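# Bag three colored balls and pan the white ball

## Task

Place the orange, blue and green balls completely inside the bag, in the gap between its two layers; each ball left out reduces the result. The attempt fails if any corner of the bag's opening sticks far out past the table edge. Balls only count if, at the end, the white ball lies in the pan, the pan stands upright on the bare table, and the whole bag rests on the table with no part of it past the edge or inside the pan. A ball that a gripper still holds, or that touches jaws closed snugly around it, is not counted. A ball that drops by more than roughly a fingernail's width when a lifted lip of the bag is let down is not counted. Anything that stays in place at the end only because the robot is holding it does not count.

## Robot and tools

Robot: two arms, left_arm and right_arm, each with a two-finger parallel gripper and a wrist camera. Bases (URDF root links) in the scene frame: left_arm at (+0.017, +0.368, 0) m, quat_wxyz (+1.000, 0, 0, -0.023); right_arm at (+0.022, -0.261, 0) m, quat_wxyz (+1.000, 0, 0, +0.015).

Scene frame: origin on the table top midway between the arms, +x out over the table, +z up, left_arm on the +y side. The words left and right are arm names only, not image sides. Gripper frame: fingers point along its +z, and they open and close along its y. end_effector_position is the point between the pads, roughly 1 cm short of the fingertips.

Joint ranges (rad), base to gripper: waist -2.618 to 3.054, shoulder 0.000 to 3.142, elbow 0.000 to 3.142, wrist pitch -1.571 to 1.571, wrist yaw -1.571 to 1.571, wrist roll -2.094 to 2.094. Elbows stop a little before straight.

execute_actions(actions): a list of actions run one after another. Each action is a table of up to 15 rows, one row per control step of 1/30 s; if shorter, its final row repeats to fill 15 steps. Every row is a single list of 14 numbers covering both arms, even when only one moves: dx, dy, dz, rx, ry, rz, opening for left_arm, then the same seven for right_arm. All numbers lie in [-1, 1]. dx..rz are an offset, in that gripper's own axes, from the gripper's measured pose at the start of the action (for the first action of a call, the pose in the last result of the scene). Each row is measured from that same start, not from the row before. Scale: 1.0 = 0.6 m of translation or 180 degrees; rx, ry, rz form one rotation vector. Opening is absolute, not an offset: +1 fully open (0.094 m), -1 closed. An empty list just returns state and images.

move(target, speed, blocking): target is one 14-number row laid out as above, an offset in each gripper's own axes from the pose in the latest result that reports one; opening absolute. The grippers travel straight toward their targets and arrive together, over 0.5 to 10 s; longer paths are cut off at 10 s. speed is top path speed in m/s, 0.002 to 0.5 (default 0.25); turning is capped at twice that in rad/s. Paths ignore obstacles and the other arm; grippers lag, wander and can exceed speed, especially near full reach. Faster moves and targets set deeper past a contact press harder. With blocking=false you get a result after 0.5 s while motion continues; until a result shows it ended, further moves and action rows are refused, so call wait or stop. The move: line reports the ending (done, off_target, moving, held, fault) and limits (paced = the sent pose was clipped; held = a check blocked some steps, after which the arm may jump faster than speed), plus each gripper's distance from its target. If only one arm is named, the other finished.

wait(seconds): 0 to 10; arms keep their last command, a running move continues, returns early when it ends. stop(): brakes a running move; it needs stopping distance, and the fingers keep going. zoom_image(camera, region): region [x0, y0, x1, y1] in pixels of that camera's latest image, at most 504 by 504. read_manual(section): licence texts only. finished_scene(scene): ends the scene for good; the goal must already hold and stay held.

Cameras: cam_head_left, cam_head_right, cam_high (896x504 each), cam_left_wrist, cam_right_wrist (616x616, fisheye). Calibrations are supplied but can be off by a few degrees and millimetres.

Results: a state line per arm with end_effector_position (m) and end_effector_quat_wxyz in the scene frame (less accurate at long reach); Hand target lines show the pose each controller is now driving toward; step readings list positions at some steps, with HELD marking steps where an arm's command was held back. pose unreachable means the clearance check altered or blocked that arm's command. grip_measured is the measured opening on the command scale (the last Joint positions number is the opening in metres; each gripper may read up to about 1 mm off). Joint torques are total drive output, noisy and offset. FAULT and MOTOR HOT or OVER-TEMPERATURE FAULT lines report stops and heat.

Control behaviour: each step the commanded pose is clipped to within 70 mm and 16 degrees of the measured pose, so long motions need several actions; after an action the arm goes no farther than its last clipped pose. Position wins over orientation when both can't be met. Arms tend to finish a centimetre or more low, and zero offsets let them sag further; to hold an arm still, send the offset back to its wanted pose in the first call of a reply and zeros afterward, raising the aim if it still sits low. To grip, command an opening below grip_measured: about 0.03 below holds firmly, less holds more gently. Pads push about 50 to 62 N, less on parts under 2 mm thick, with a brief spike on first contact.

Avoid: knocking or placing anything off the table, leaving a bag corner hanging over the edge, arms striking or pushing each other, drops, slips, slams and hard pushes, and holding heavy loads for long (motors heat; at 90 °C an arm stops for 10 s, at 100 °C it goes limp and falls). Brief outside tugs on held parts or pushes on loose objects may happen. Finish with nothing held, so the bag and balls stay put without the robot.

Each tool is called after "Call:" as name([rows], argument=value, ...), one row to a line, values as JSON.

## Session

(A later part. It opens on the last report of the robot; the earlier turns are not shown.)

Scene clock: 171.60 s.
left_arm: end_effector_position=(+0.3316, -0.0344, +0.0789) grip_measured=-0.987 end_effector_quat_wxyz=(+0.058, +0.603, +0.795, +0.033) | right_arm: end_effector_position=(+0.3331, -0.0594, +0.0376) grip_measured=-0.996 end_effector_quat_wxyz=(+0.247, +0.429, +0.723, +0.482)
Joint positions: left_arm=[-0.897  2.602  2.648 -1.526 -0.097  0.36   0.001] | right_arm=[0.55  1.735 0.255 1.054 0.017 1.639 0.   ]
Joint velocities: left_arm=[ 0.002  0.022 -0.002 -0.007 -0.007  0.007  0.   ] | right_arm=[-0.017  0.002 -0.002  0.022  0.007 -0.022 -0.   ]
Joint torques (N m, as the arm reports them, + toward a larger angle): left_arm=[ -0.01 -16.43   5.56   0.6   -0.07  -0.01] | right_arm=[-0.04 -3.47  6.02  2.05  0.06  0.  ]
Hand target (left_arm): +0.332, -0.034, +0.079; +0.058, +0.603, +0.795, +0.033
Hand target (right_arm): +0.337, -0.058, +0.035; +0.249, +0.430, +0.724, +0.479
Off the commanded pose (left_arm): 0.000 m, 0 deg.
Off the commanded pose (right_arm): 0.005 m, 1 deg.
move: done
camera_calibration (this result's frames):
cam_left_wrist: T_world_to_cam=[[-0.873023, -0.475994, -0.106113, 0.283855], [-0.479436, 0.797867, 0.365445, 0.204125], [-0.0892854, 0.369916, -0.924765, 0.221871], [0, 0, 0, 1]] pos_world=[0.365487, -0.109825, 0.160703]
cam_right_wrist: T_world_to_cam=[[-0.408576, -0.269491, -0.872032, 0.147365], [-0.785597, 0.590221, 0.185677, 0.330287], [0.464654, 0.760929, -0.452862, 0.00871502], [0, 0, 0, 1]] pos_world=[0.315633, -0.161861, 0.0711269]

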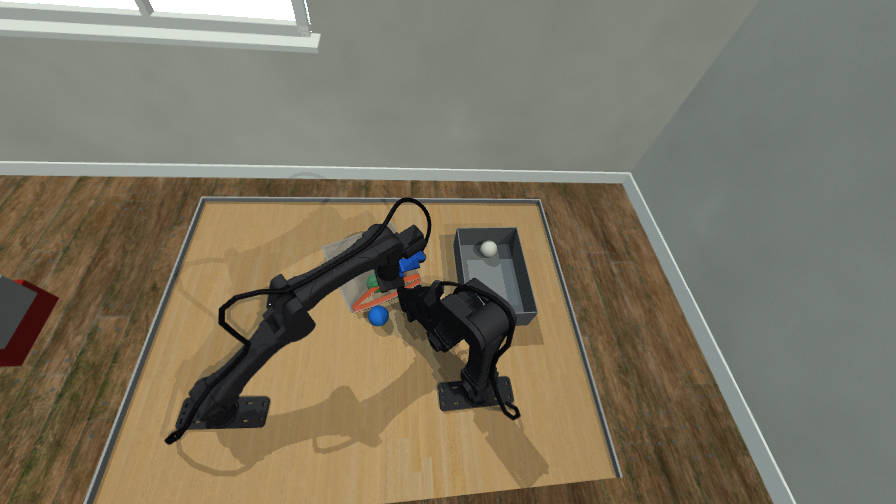

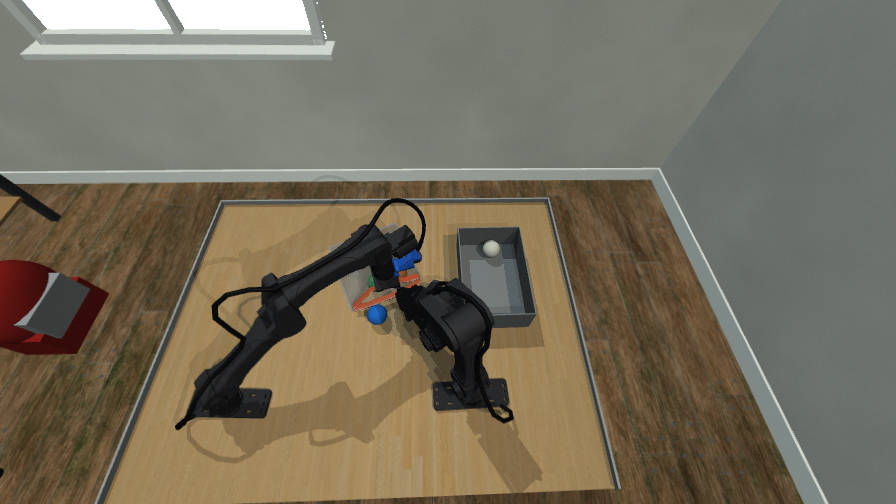

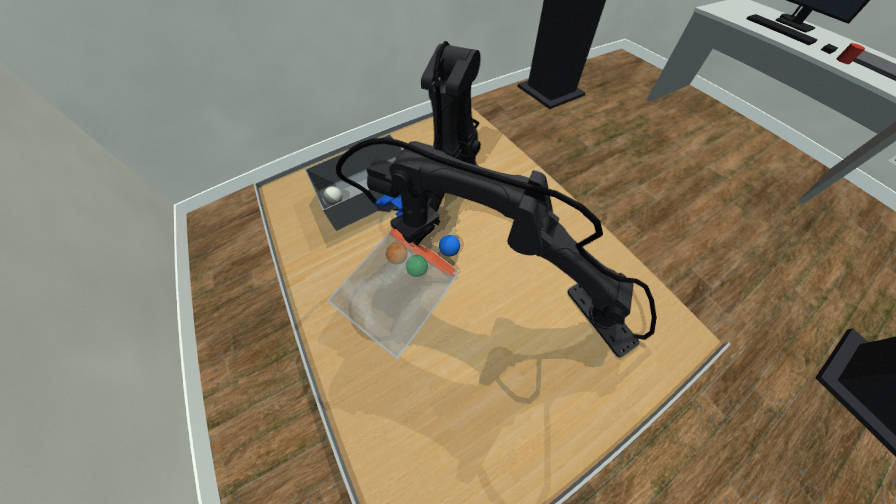

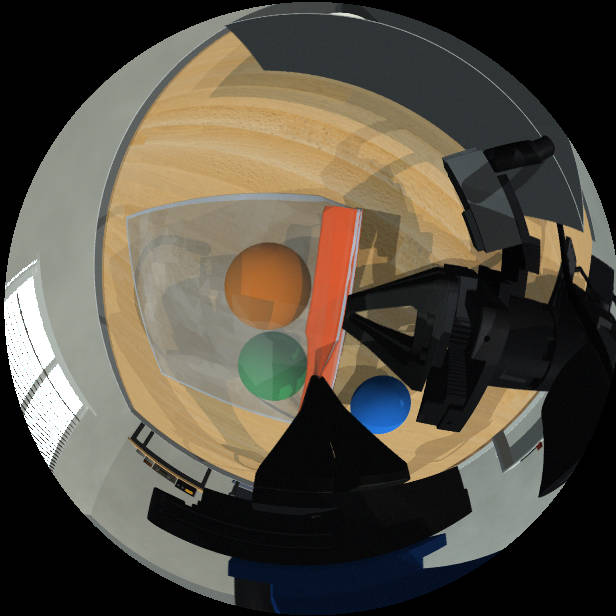

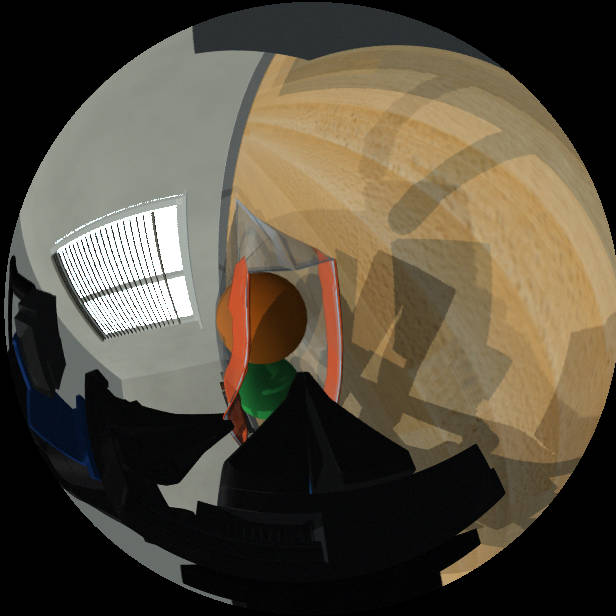

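Call:
move(target=[0,0,0,0,0,0,-1, -0.035,0.03,0.07,0,0,0,-1], speed=0.04)

Scene clock: 173.43 s.
left_arm: end_effector_position=(+0.3328, -0.0335, +0.0791) grip_measured=-0.987 end_effector_quat_wxyz=(+0.058, +0.603, +0.795, +0.036) | right_arm: end_effector_position=(+0.3803, -0.0529, +0.0443) grip_measured=-0.996 end_effector_quat_wxyz=(+0.250, +0.429, +0.714, +0.494)
Joint positions: left_arm=[-0.897  2.602  2.648 -1.526 -0.103  0.36   0.001] | right_arm=[ 0.469  1.835  0.418  1.019 -0.056  1.62   0.   ]
Joint velocities: left_arm=[-0.002 -0.027  0.012  0.095  0.051  0.037 -0.002] | right_arm=[ 0.012 -0.022  0.002  0.022  0.022  0.022 -0.   ]
Joint torques (N m, as the arm reports them, + toward a larger angle): left_arm=[ -0.13 -16.4    5.39   0.59   0.     0.02] | right_arm=[-0.6  -4.91  6.6   1.85 -0.1  -0.15]
Hand target (left_arm): +0.332, -0.034, +0.079; +0.058, +0.603, +0.795, +0.033
Hand target (right_arm): +0.383, -0.054, +0.036; +0.248, +0.428, +0.723, +0.482
Off the commanded pose (left_arm): 0.001 m, 0 deg.
Off the commanded pose (right_arm): 0.009 m, 2 deg.
move: done
camera_calibration (this result's frames):
cam_left_wrist: T_world_to_cam=[[-0.871858, -0.476756, -0.112105, 0.285376], [-0.482285, 0.795926, 0.365926, 0.204789], [-0.0852301, 0.373103, -0.923867, 0.220435], [0, 0, 0, 1]] pos_world=[0.366362, -0.109187, 0.160707]
cam_right_wrist: T_world_to_cam=[[-0.393379, -0.244831, -0.886177, 0.170401], [-0.785529, 0.590335, 0.185604, 0.362289], [0.4777, 0.769131, -0.424548, -0.0208525], [0, 0, 0, 1]] pos_world=[0.361582, -0.156114, 0.0749107]

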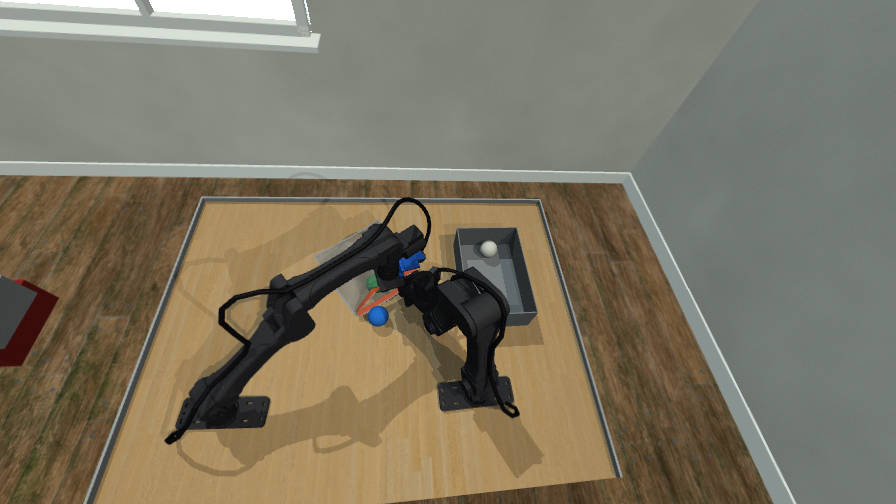

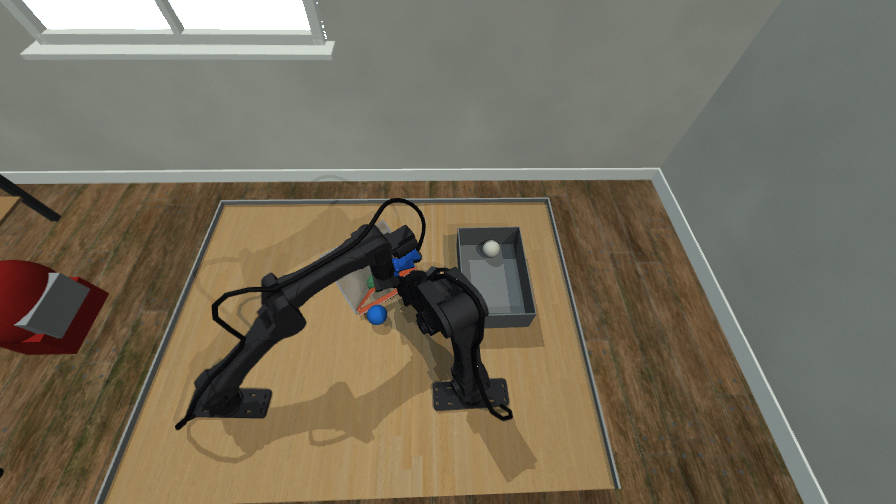

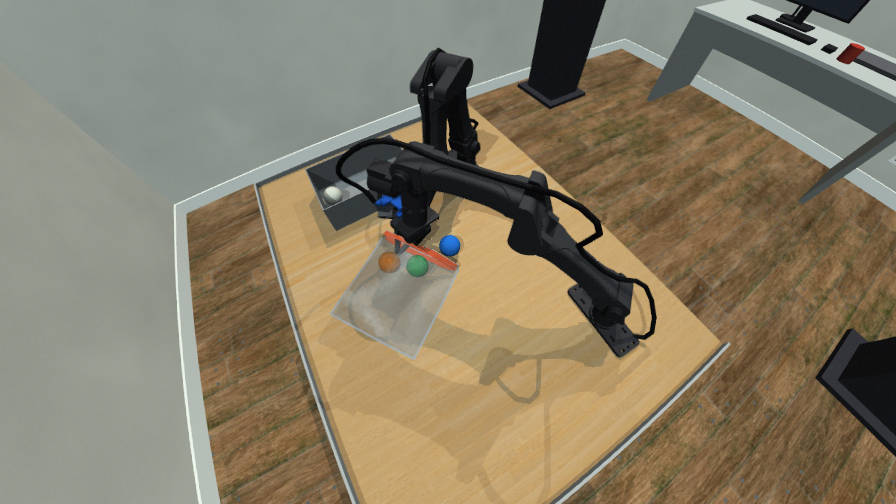

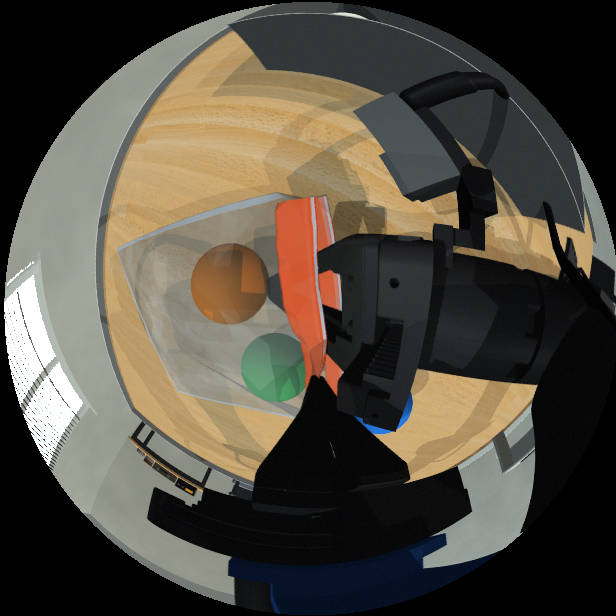

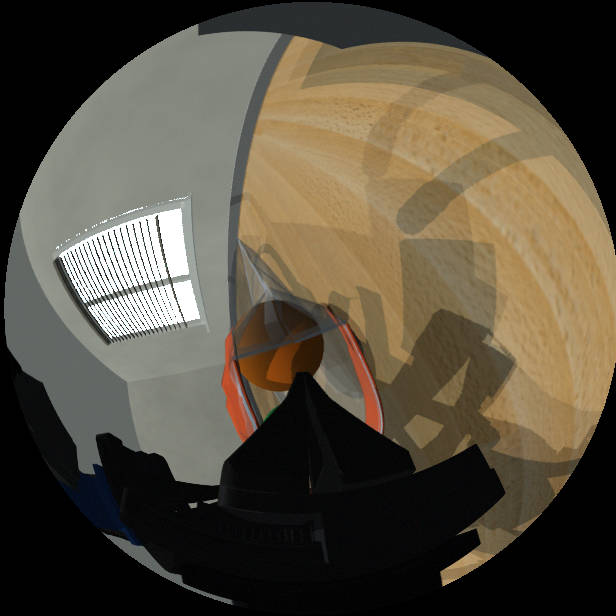

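Call:
move(target=[0,0,0,0,0,0,-1, 0.03,0,-0.3,0,0,0,-1], speed=0.15)

Call:
move(target=[0,0,0,0,0,0,-1, 0,0,0,0,0,-0.5,1], speed=0.4)

Scene clock: 176.93 s.
left_arm: end_effector_position=(+0.3328, -0.0335, +0.0791) grip_measured=-0.987 end_effector_quat_wxyz=(+0.058, +0.603, +0.795, +0.036) | right_arm: end_effector_position=(+0.2314, -0.1282, +0.1083) grip_measured=-0.996 end_effector_quat_wxyz=(+0.246, +0.432, +0.718, +0.487)
Joint positions: left_arm=[-0.897  2.602  2.648 -1.526 -0.103  0.36   0.001] | right_arm=[ 0.531  0.316  0.107 -0.207  0.     1.644  0.   ]
Joint velocities: left_arm=[-0.017  0.012  0.007 -0.037  0.051  0.007  0.001] | right_arm=[-0.007 -0.017  0.012 -0.051 -0.007  0.007 -0.   ]
Joint torques (N m, as the arm reports them, + toward a larger angle): left_arm=[ -0.14 -16.51   5.44   0.6   -0.07   0.  ] | right_arm=[ 0.85 -0.51 11.05  1.81  0.09  0.06]
Hand target (left_arm): +0.333, -0.033, +0.079; +0.058, +0.603, +0.795, +0.036
Hand target (right_arm): +0.230, -0.128, +0.118; +0.249, +0.430, +0.713, +0.494
Off the commanded pose (left_arm): 0.000 m, 0 deg.
Off the commanded pose (right_arm): 0.007 m, 1 deg.
move: done
camera_calibration (this result's frames):
cam_left_wrist: T_world_to_cam=[[-0.871858, -0.476756, -0.112105, 0.285376], [-0.482285, 0.795926, 0.365926, 0.204789], [-0.0852301, 0.373103, -0.923867, 0.220435], [0, 0, 0, 1]] pos_world=[0.366362, -0.109187, 0.160707]
cam_right_wrist: T_world_to_cam=[[-0.407096, -0.253824, -0.877409, 0.151124], [-0.78291, 0.591746, 0.192065, 0.276762], [0.470453, 0.765121, -0.439619, 0.13807], [0, 0, 0, 1]] pos_world=[0.213246, -0.231054, 0.14014]

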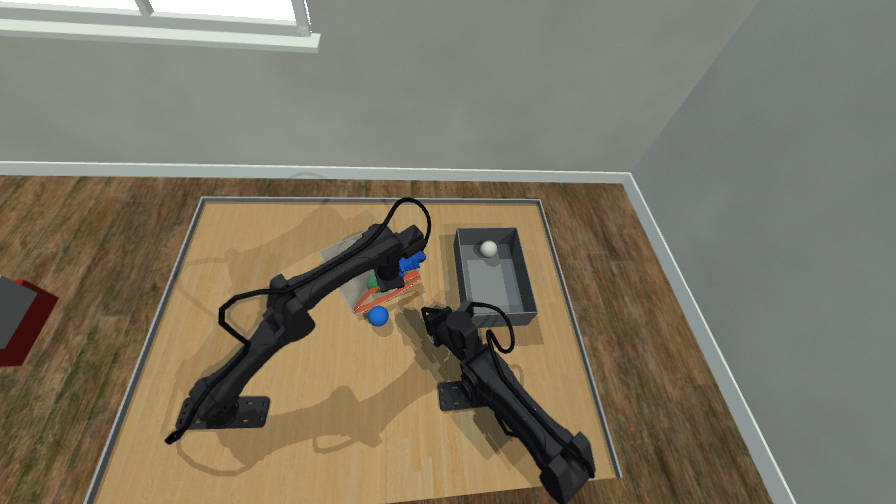

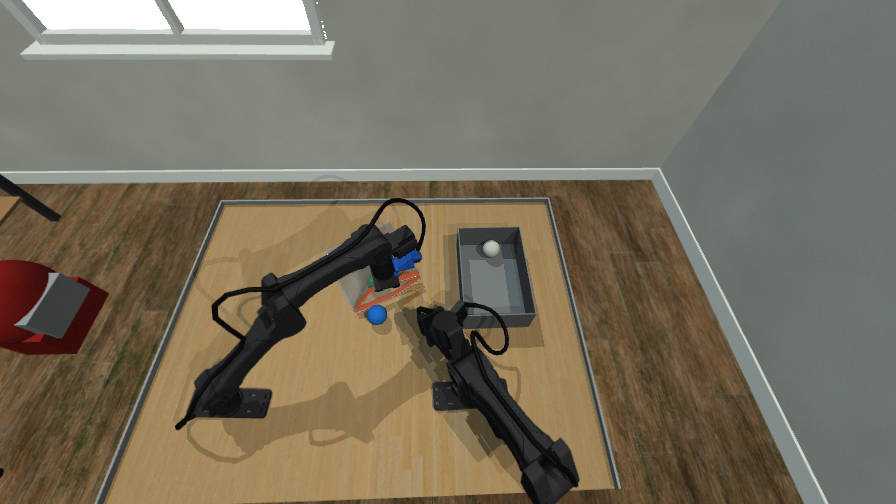

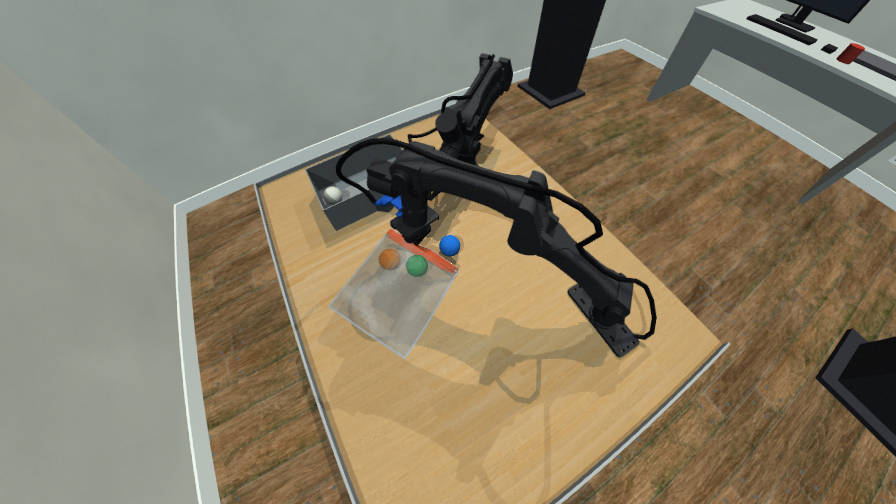

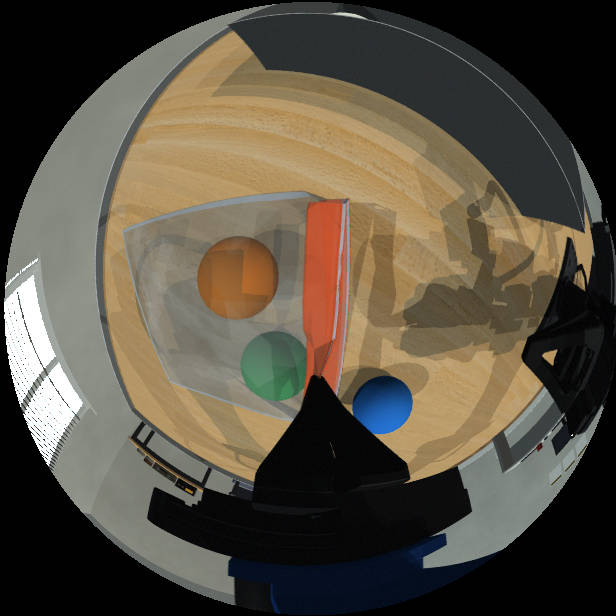

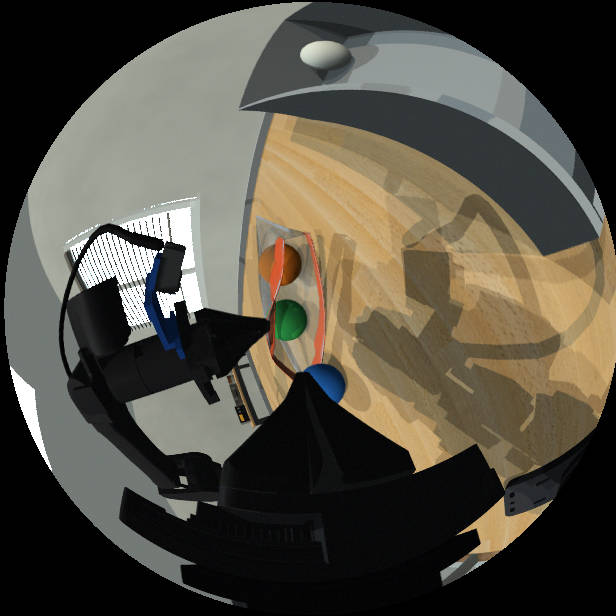

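Scene clock: 179.60 s.
left_arm: end_effector_position=(+0.3328, -0.0335, +0.0791) grip_measured=-0.987 end_effector_quat_wxyz=(+0.058, +0.603, +0.795, +0.036) | right_arm: end_effector_position=(+0.2320, -0.1291, +0.1083) grip_measured=+1.000 end_effector_quat_wxyz=(+0.518, -0.195, +0.815, +0.171)
Joint positions: left_arm=[-0.897  2.602  2.648 -1.526 -0.103  0.36   0.001] | right_arm=[ 0.531  0.316  0.107 -0.207  0.007  0.087  0.094]
Joint velocities: left_arm=[-0.007 -0.017 -0.007 -0.037  0.066 -0.007  0.   ] | right_arm=[-0.007  0.002  0.007 -0.037  0.051  0.007  0.   ]
Joint torques (N m, as the arm reports them, + toward a larger angle): left_arm=[ -0.07 -16.52   5.43   0.57  -0.08   0.02] | right_arm=[ 0.09  1.83  9.12  2.06 -0.06 -0.09]
Hand target (left_arm): +0.333, -0.033, +0.079; +0.058, +0.603, +0.795, +0.036
Hand target (right_arm): +0.231, -0.128, +0.108; +0.519, -0.202, +0.813, +0.170
Off the commanded pose (left_arm): 0.000 m, 0 deg.
Off the commanded pose (right_arm): 0.001 m, 1 deg.
move: done
camera_calibration (this result's frames):
cam_left_wrist: T_world_to_cam=[[-0.871858, -0.476756, -0.112105, 0.285376], [-0.482285, 0.795926, 0.365926, 0.204789], [-0.0852301, 0.373103, -0.923867, 0.220435], [0, 0, 0, 1]] pos_world=[0.366362, -0.109187, 0.160707]
cam_right_wrist: T_world_to_cam=[[0.453991, -0.890725, 0.0224002, -0.228291], [-0.646702, -0.346701, -0.679393, 0.219364], [0.612918, 0.293952, -0.733433, 0.07644], [0, 0, 0, 1]] pos_world=[0.198654, -0.14976, 0.210212]

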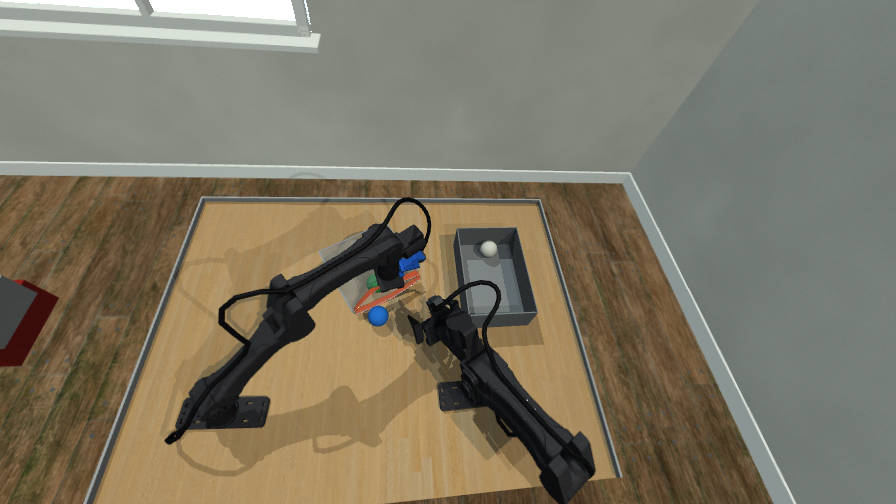

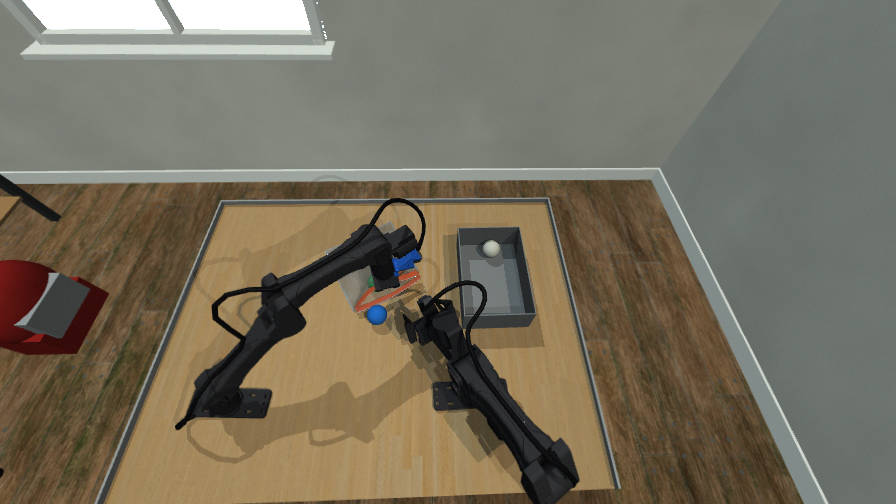

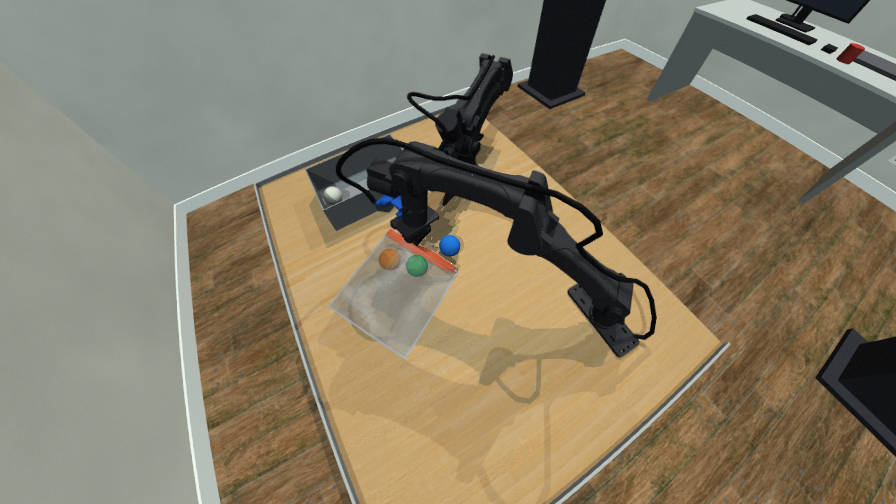

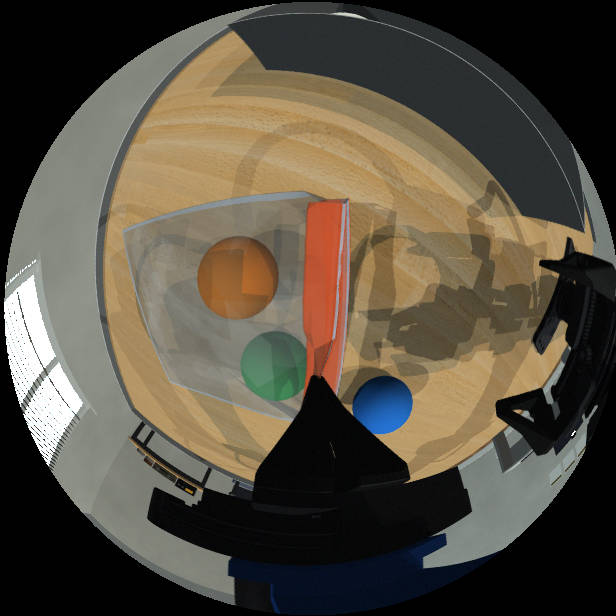

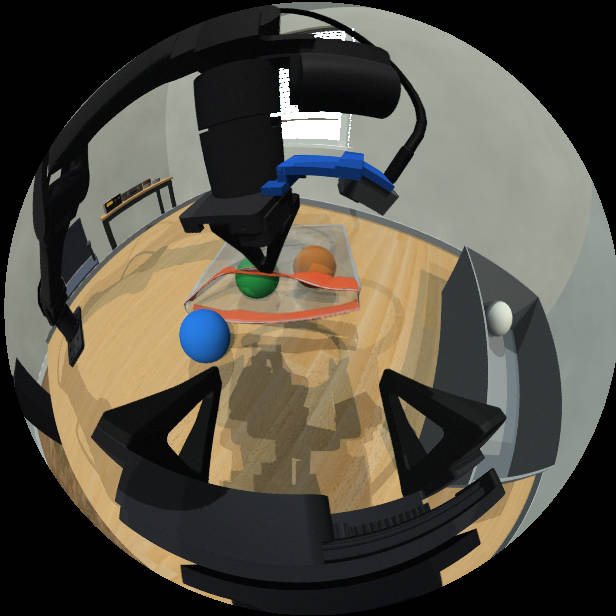

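Call:
move(target=[0,0,0,0,0,0,-1, 0.105,0.167,0.068,0,0,0,1], speed=0.12)

Scene clock: 182.23 s.
left_arm: end_effector_position=(+0.3328, -0.0335, +0.0791) grip_measured=-0.987 end_effector_quat_wxyz=(+0.058, +0.603, +0.795, +0.036) | right_arm: end_effector_position=(+0.1885, -0.0298, +0.0414) grip_measured=+1.000 end_effector_quat_wxyz=(+0.515, -0.190, +0.816, +0.182)
Joint positions: left_arm=[-0.897  2.602  2.648 -1.526 -0.103  0.36   0.001] | right_arm=[1.331 1.425 0.046 0.818 0.71  0.5   0.094]
Joint velocities: left_arm=[-0.002  0.007 -0.017 -0.022  0.022  0.022 -0.001] | right_arm=[ 0.002 -0.012 -0.002 -0.037 -0.007  0.037  0.   ]
Joint torques (N m, as the arm reports them, + toward a larger angle): left_arm=[ -0.03 -16.47   5.48   0.59  -0.07   0.02] | right_arm=[ 0.79 -0.91  5.29  1.85  0.33  0.05]
Hand target (left_arm): +0.333, -0.033, +0.079; +0.058, +0.603, +0.795, +0.036
Hand target (right_arm): +0.188, -0.029, +0.039; +0.515, -0.191, +0.817, +0.178
Off the commanded pose (left_arm): 0.000 m, 0 deg.
Off the commanded pose (right_arm): 0.002 m, 1 deg.
move: done
camera_calibration (this result's frames):
cam_left_wrist: T_world_to_cam=[[-0.871858, -0.476756, -0.112105, 0.285376], [-0.482285, 0.795926, 0.365926, 0.204789], [-0.0852301, 0.373103, -0.923867, 0.220435], [0, 0, 0, 1]] pos_world=[0.366362, -0.109187, 0.160707]
cam_right_wrist: T_world_to_cam=[[0.457113, -0.889406, -0.00193684, -0.118104], [-0.654343, -0.334825, -0.678032, 0.181952], [0.602397, 0.311205, -0.73503, 0.0274083], [0, 0, 0, 1]] pos_world=[0.156535, -0.0526497, 0.143286]

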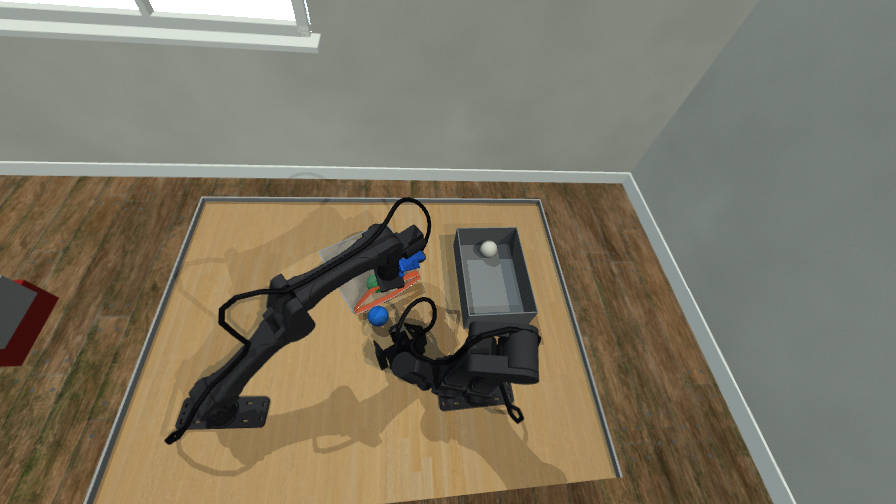

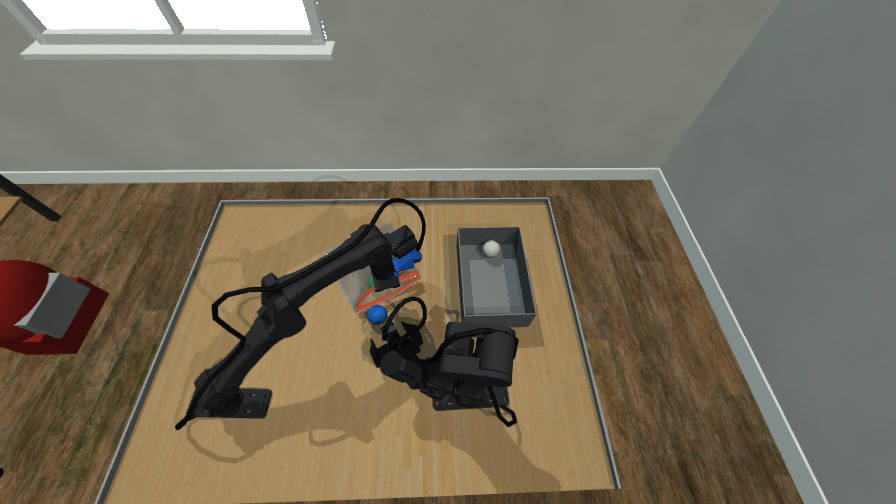

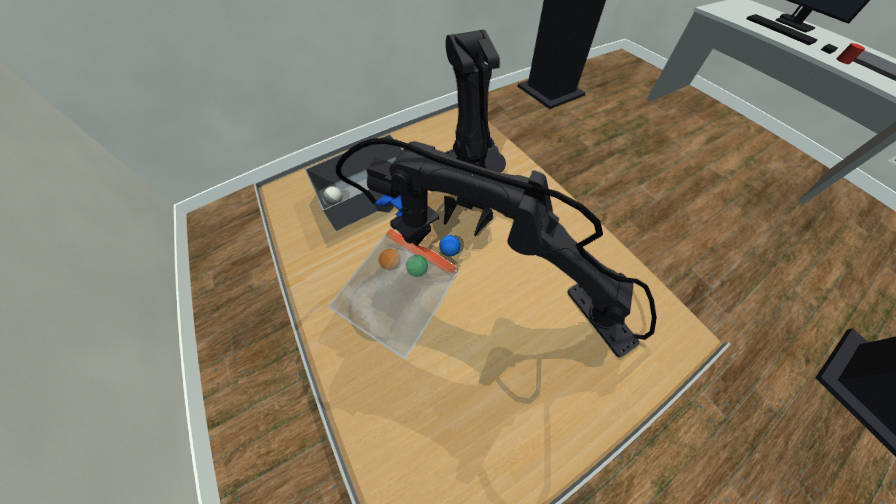

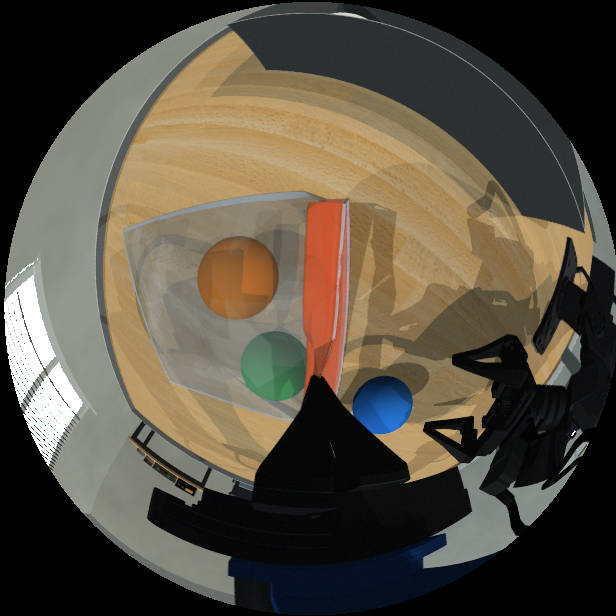

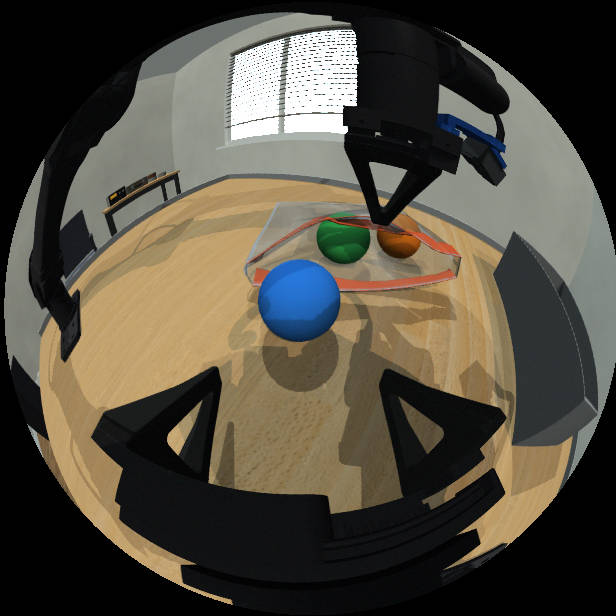

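Call:
move(target=[0,0,0,0,0,0,-1, -0.033,0.003,0.115,0,0,0,1], speed=0.06)

Scene clock: 183.97 s.
left_arm: end_effector_position=(+0.3328, -0.0335, +0.0791) grip_measured=-0.987 end_effector_quat_wxyz=(+0.058, +0.603, +0.795, +0.036) | right_arm: end_effector_position=(+0.2454, +0.0061, +0.0333) grip_measured=+1.000 end_effector_quat_wxyz=(+0.516, -0.188, +0.815, +0.185)
Joint positions: left_arm=[-0.897  2.602  2.648 -1.526 -0.103  0.36   0.001] | right_arm=[1.086 1.745 0.218 1.055 0.496 0.355 0.094]
Joint velocities: left_arm=[-0.007 -0.012 -0.012 -0.051 -0.022 -0.066  0.001] | right_arm=[-0.007 -0.002 -0.007  0.037  0.007 -0.022  0.   ]
Joint torques (N m, as the arm reports them, + toward a larger angle): left_arm=[  0.   -16.4    5.43   0.59  -0.08   0.02] | right_arm=[-0.73 -3.23  5.57  1.98  0.12 -0.08]
Hand target (left_arm): +0.333, -0.033, +0.079; +0.058, +0.603, +0.795, +0.036
Hand target (right_arm): +0.249, +0.008, +0.031; +0.516, -0.191, +0.815, +0.180
Off the commanded pose (left_arm): 0.000 m, 0 deg.
Off the commanded pose (right_arm): 0.004 m, 0 deg.
move: done
camera_calibration (this result's frames):
cam_left_wrist: T_world_to_cam=[[-0.871858, -0.476756, -0.112105, 0.285376], [-0.482285, 0.795926, 0.365926, 0.204789], [-0.0852301, 0.373103, -0.923867, 0.220435], [0, 0, 0, 1]] pos_world=[0.366362, -0.109187, 0.160707]
cam_right_wrist: T_world_to_cam=[[0.456857, -0.889504, -0.00805807, -0.11191], [-0.654007, -0.329736, -0.680844, 0.225783], [0.602957, 0.316318, -0.732384, -0.0242626], [0, 0, 0, 1]] pos_world=[0.21342, -0.0174211, 0.135052]

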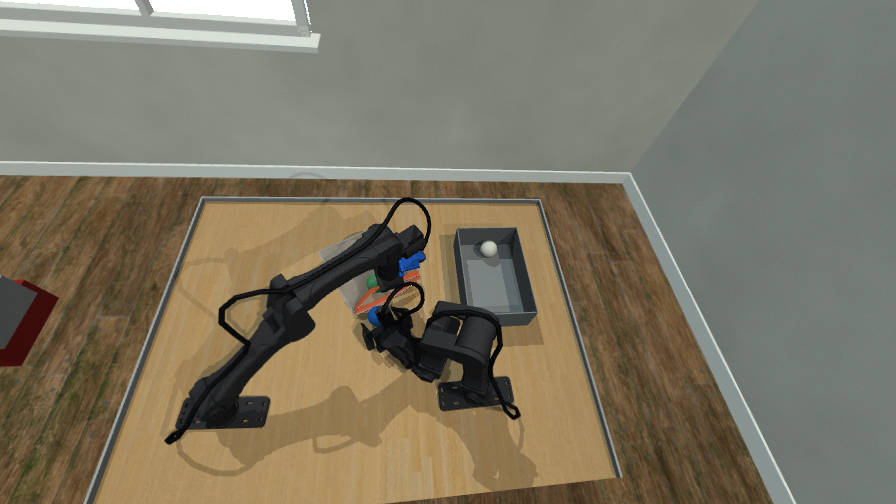

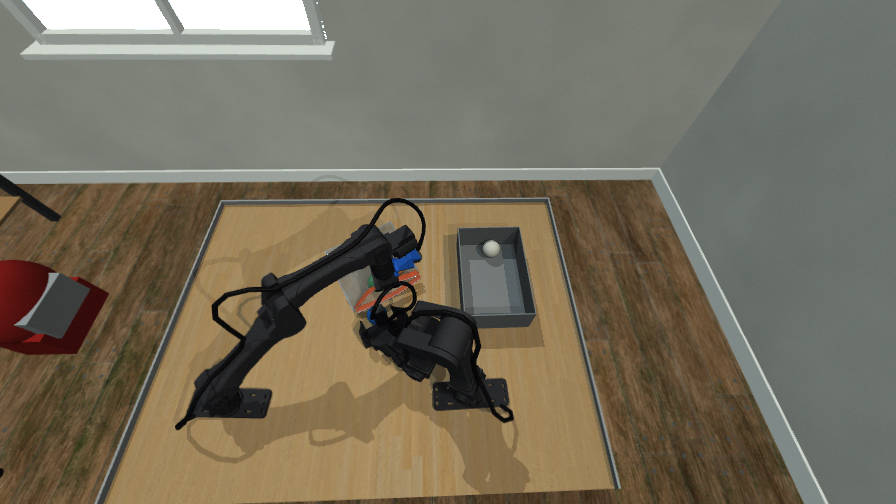

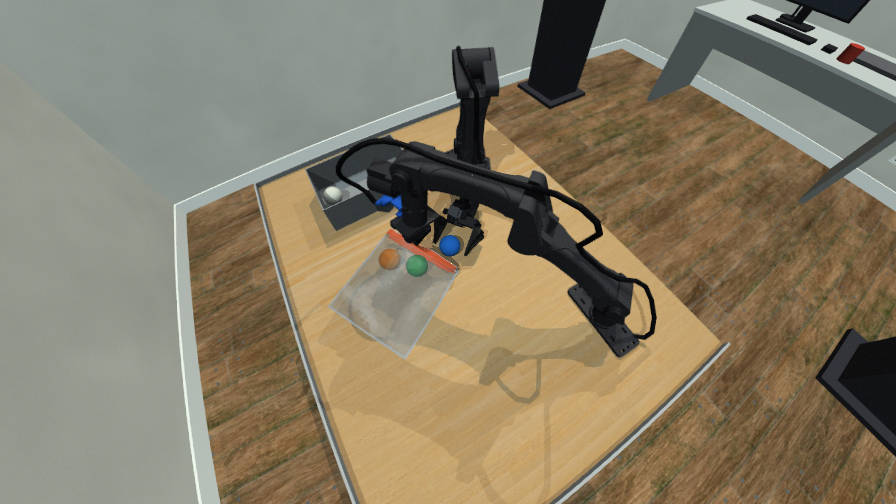

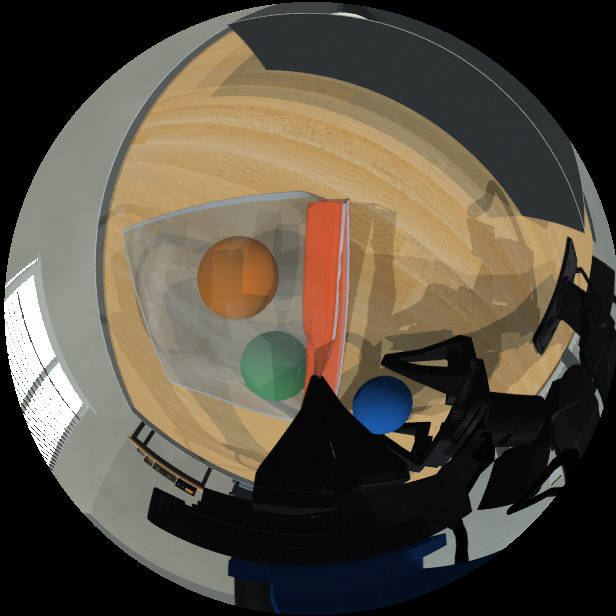

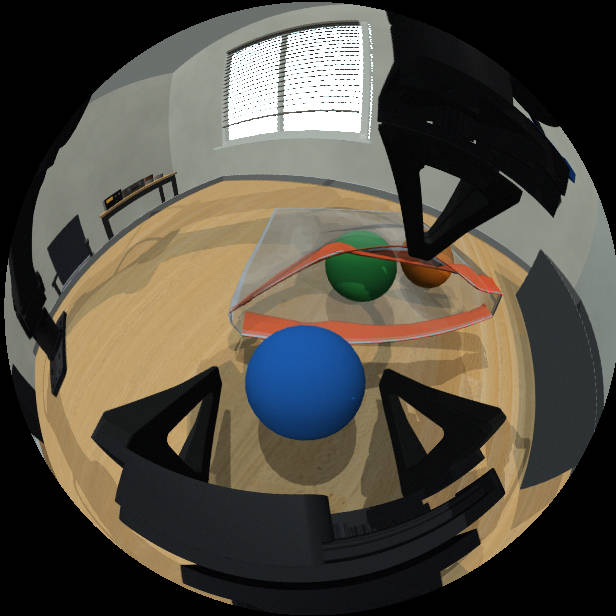

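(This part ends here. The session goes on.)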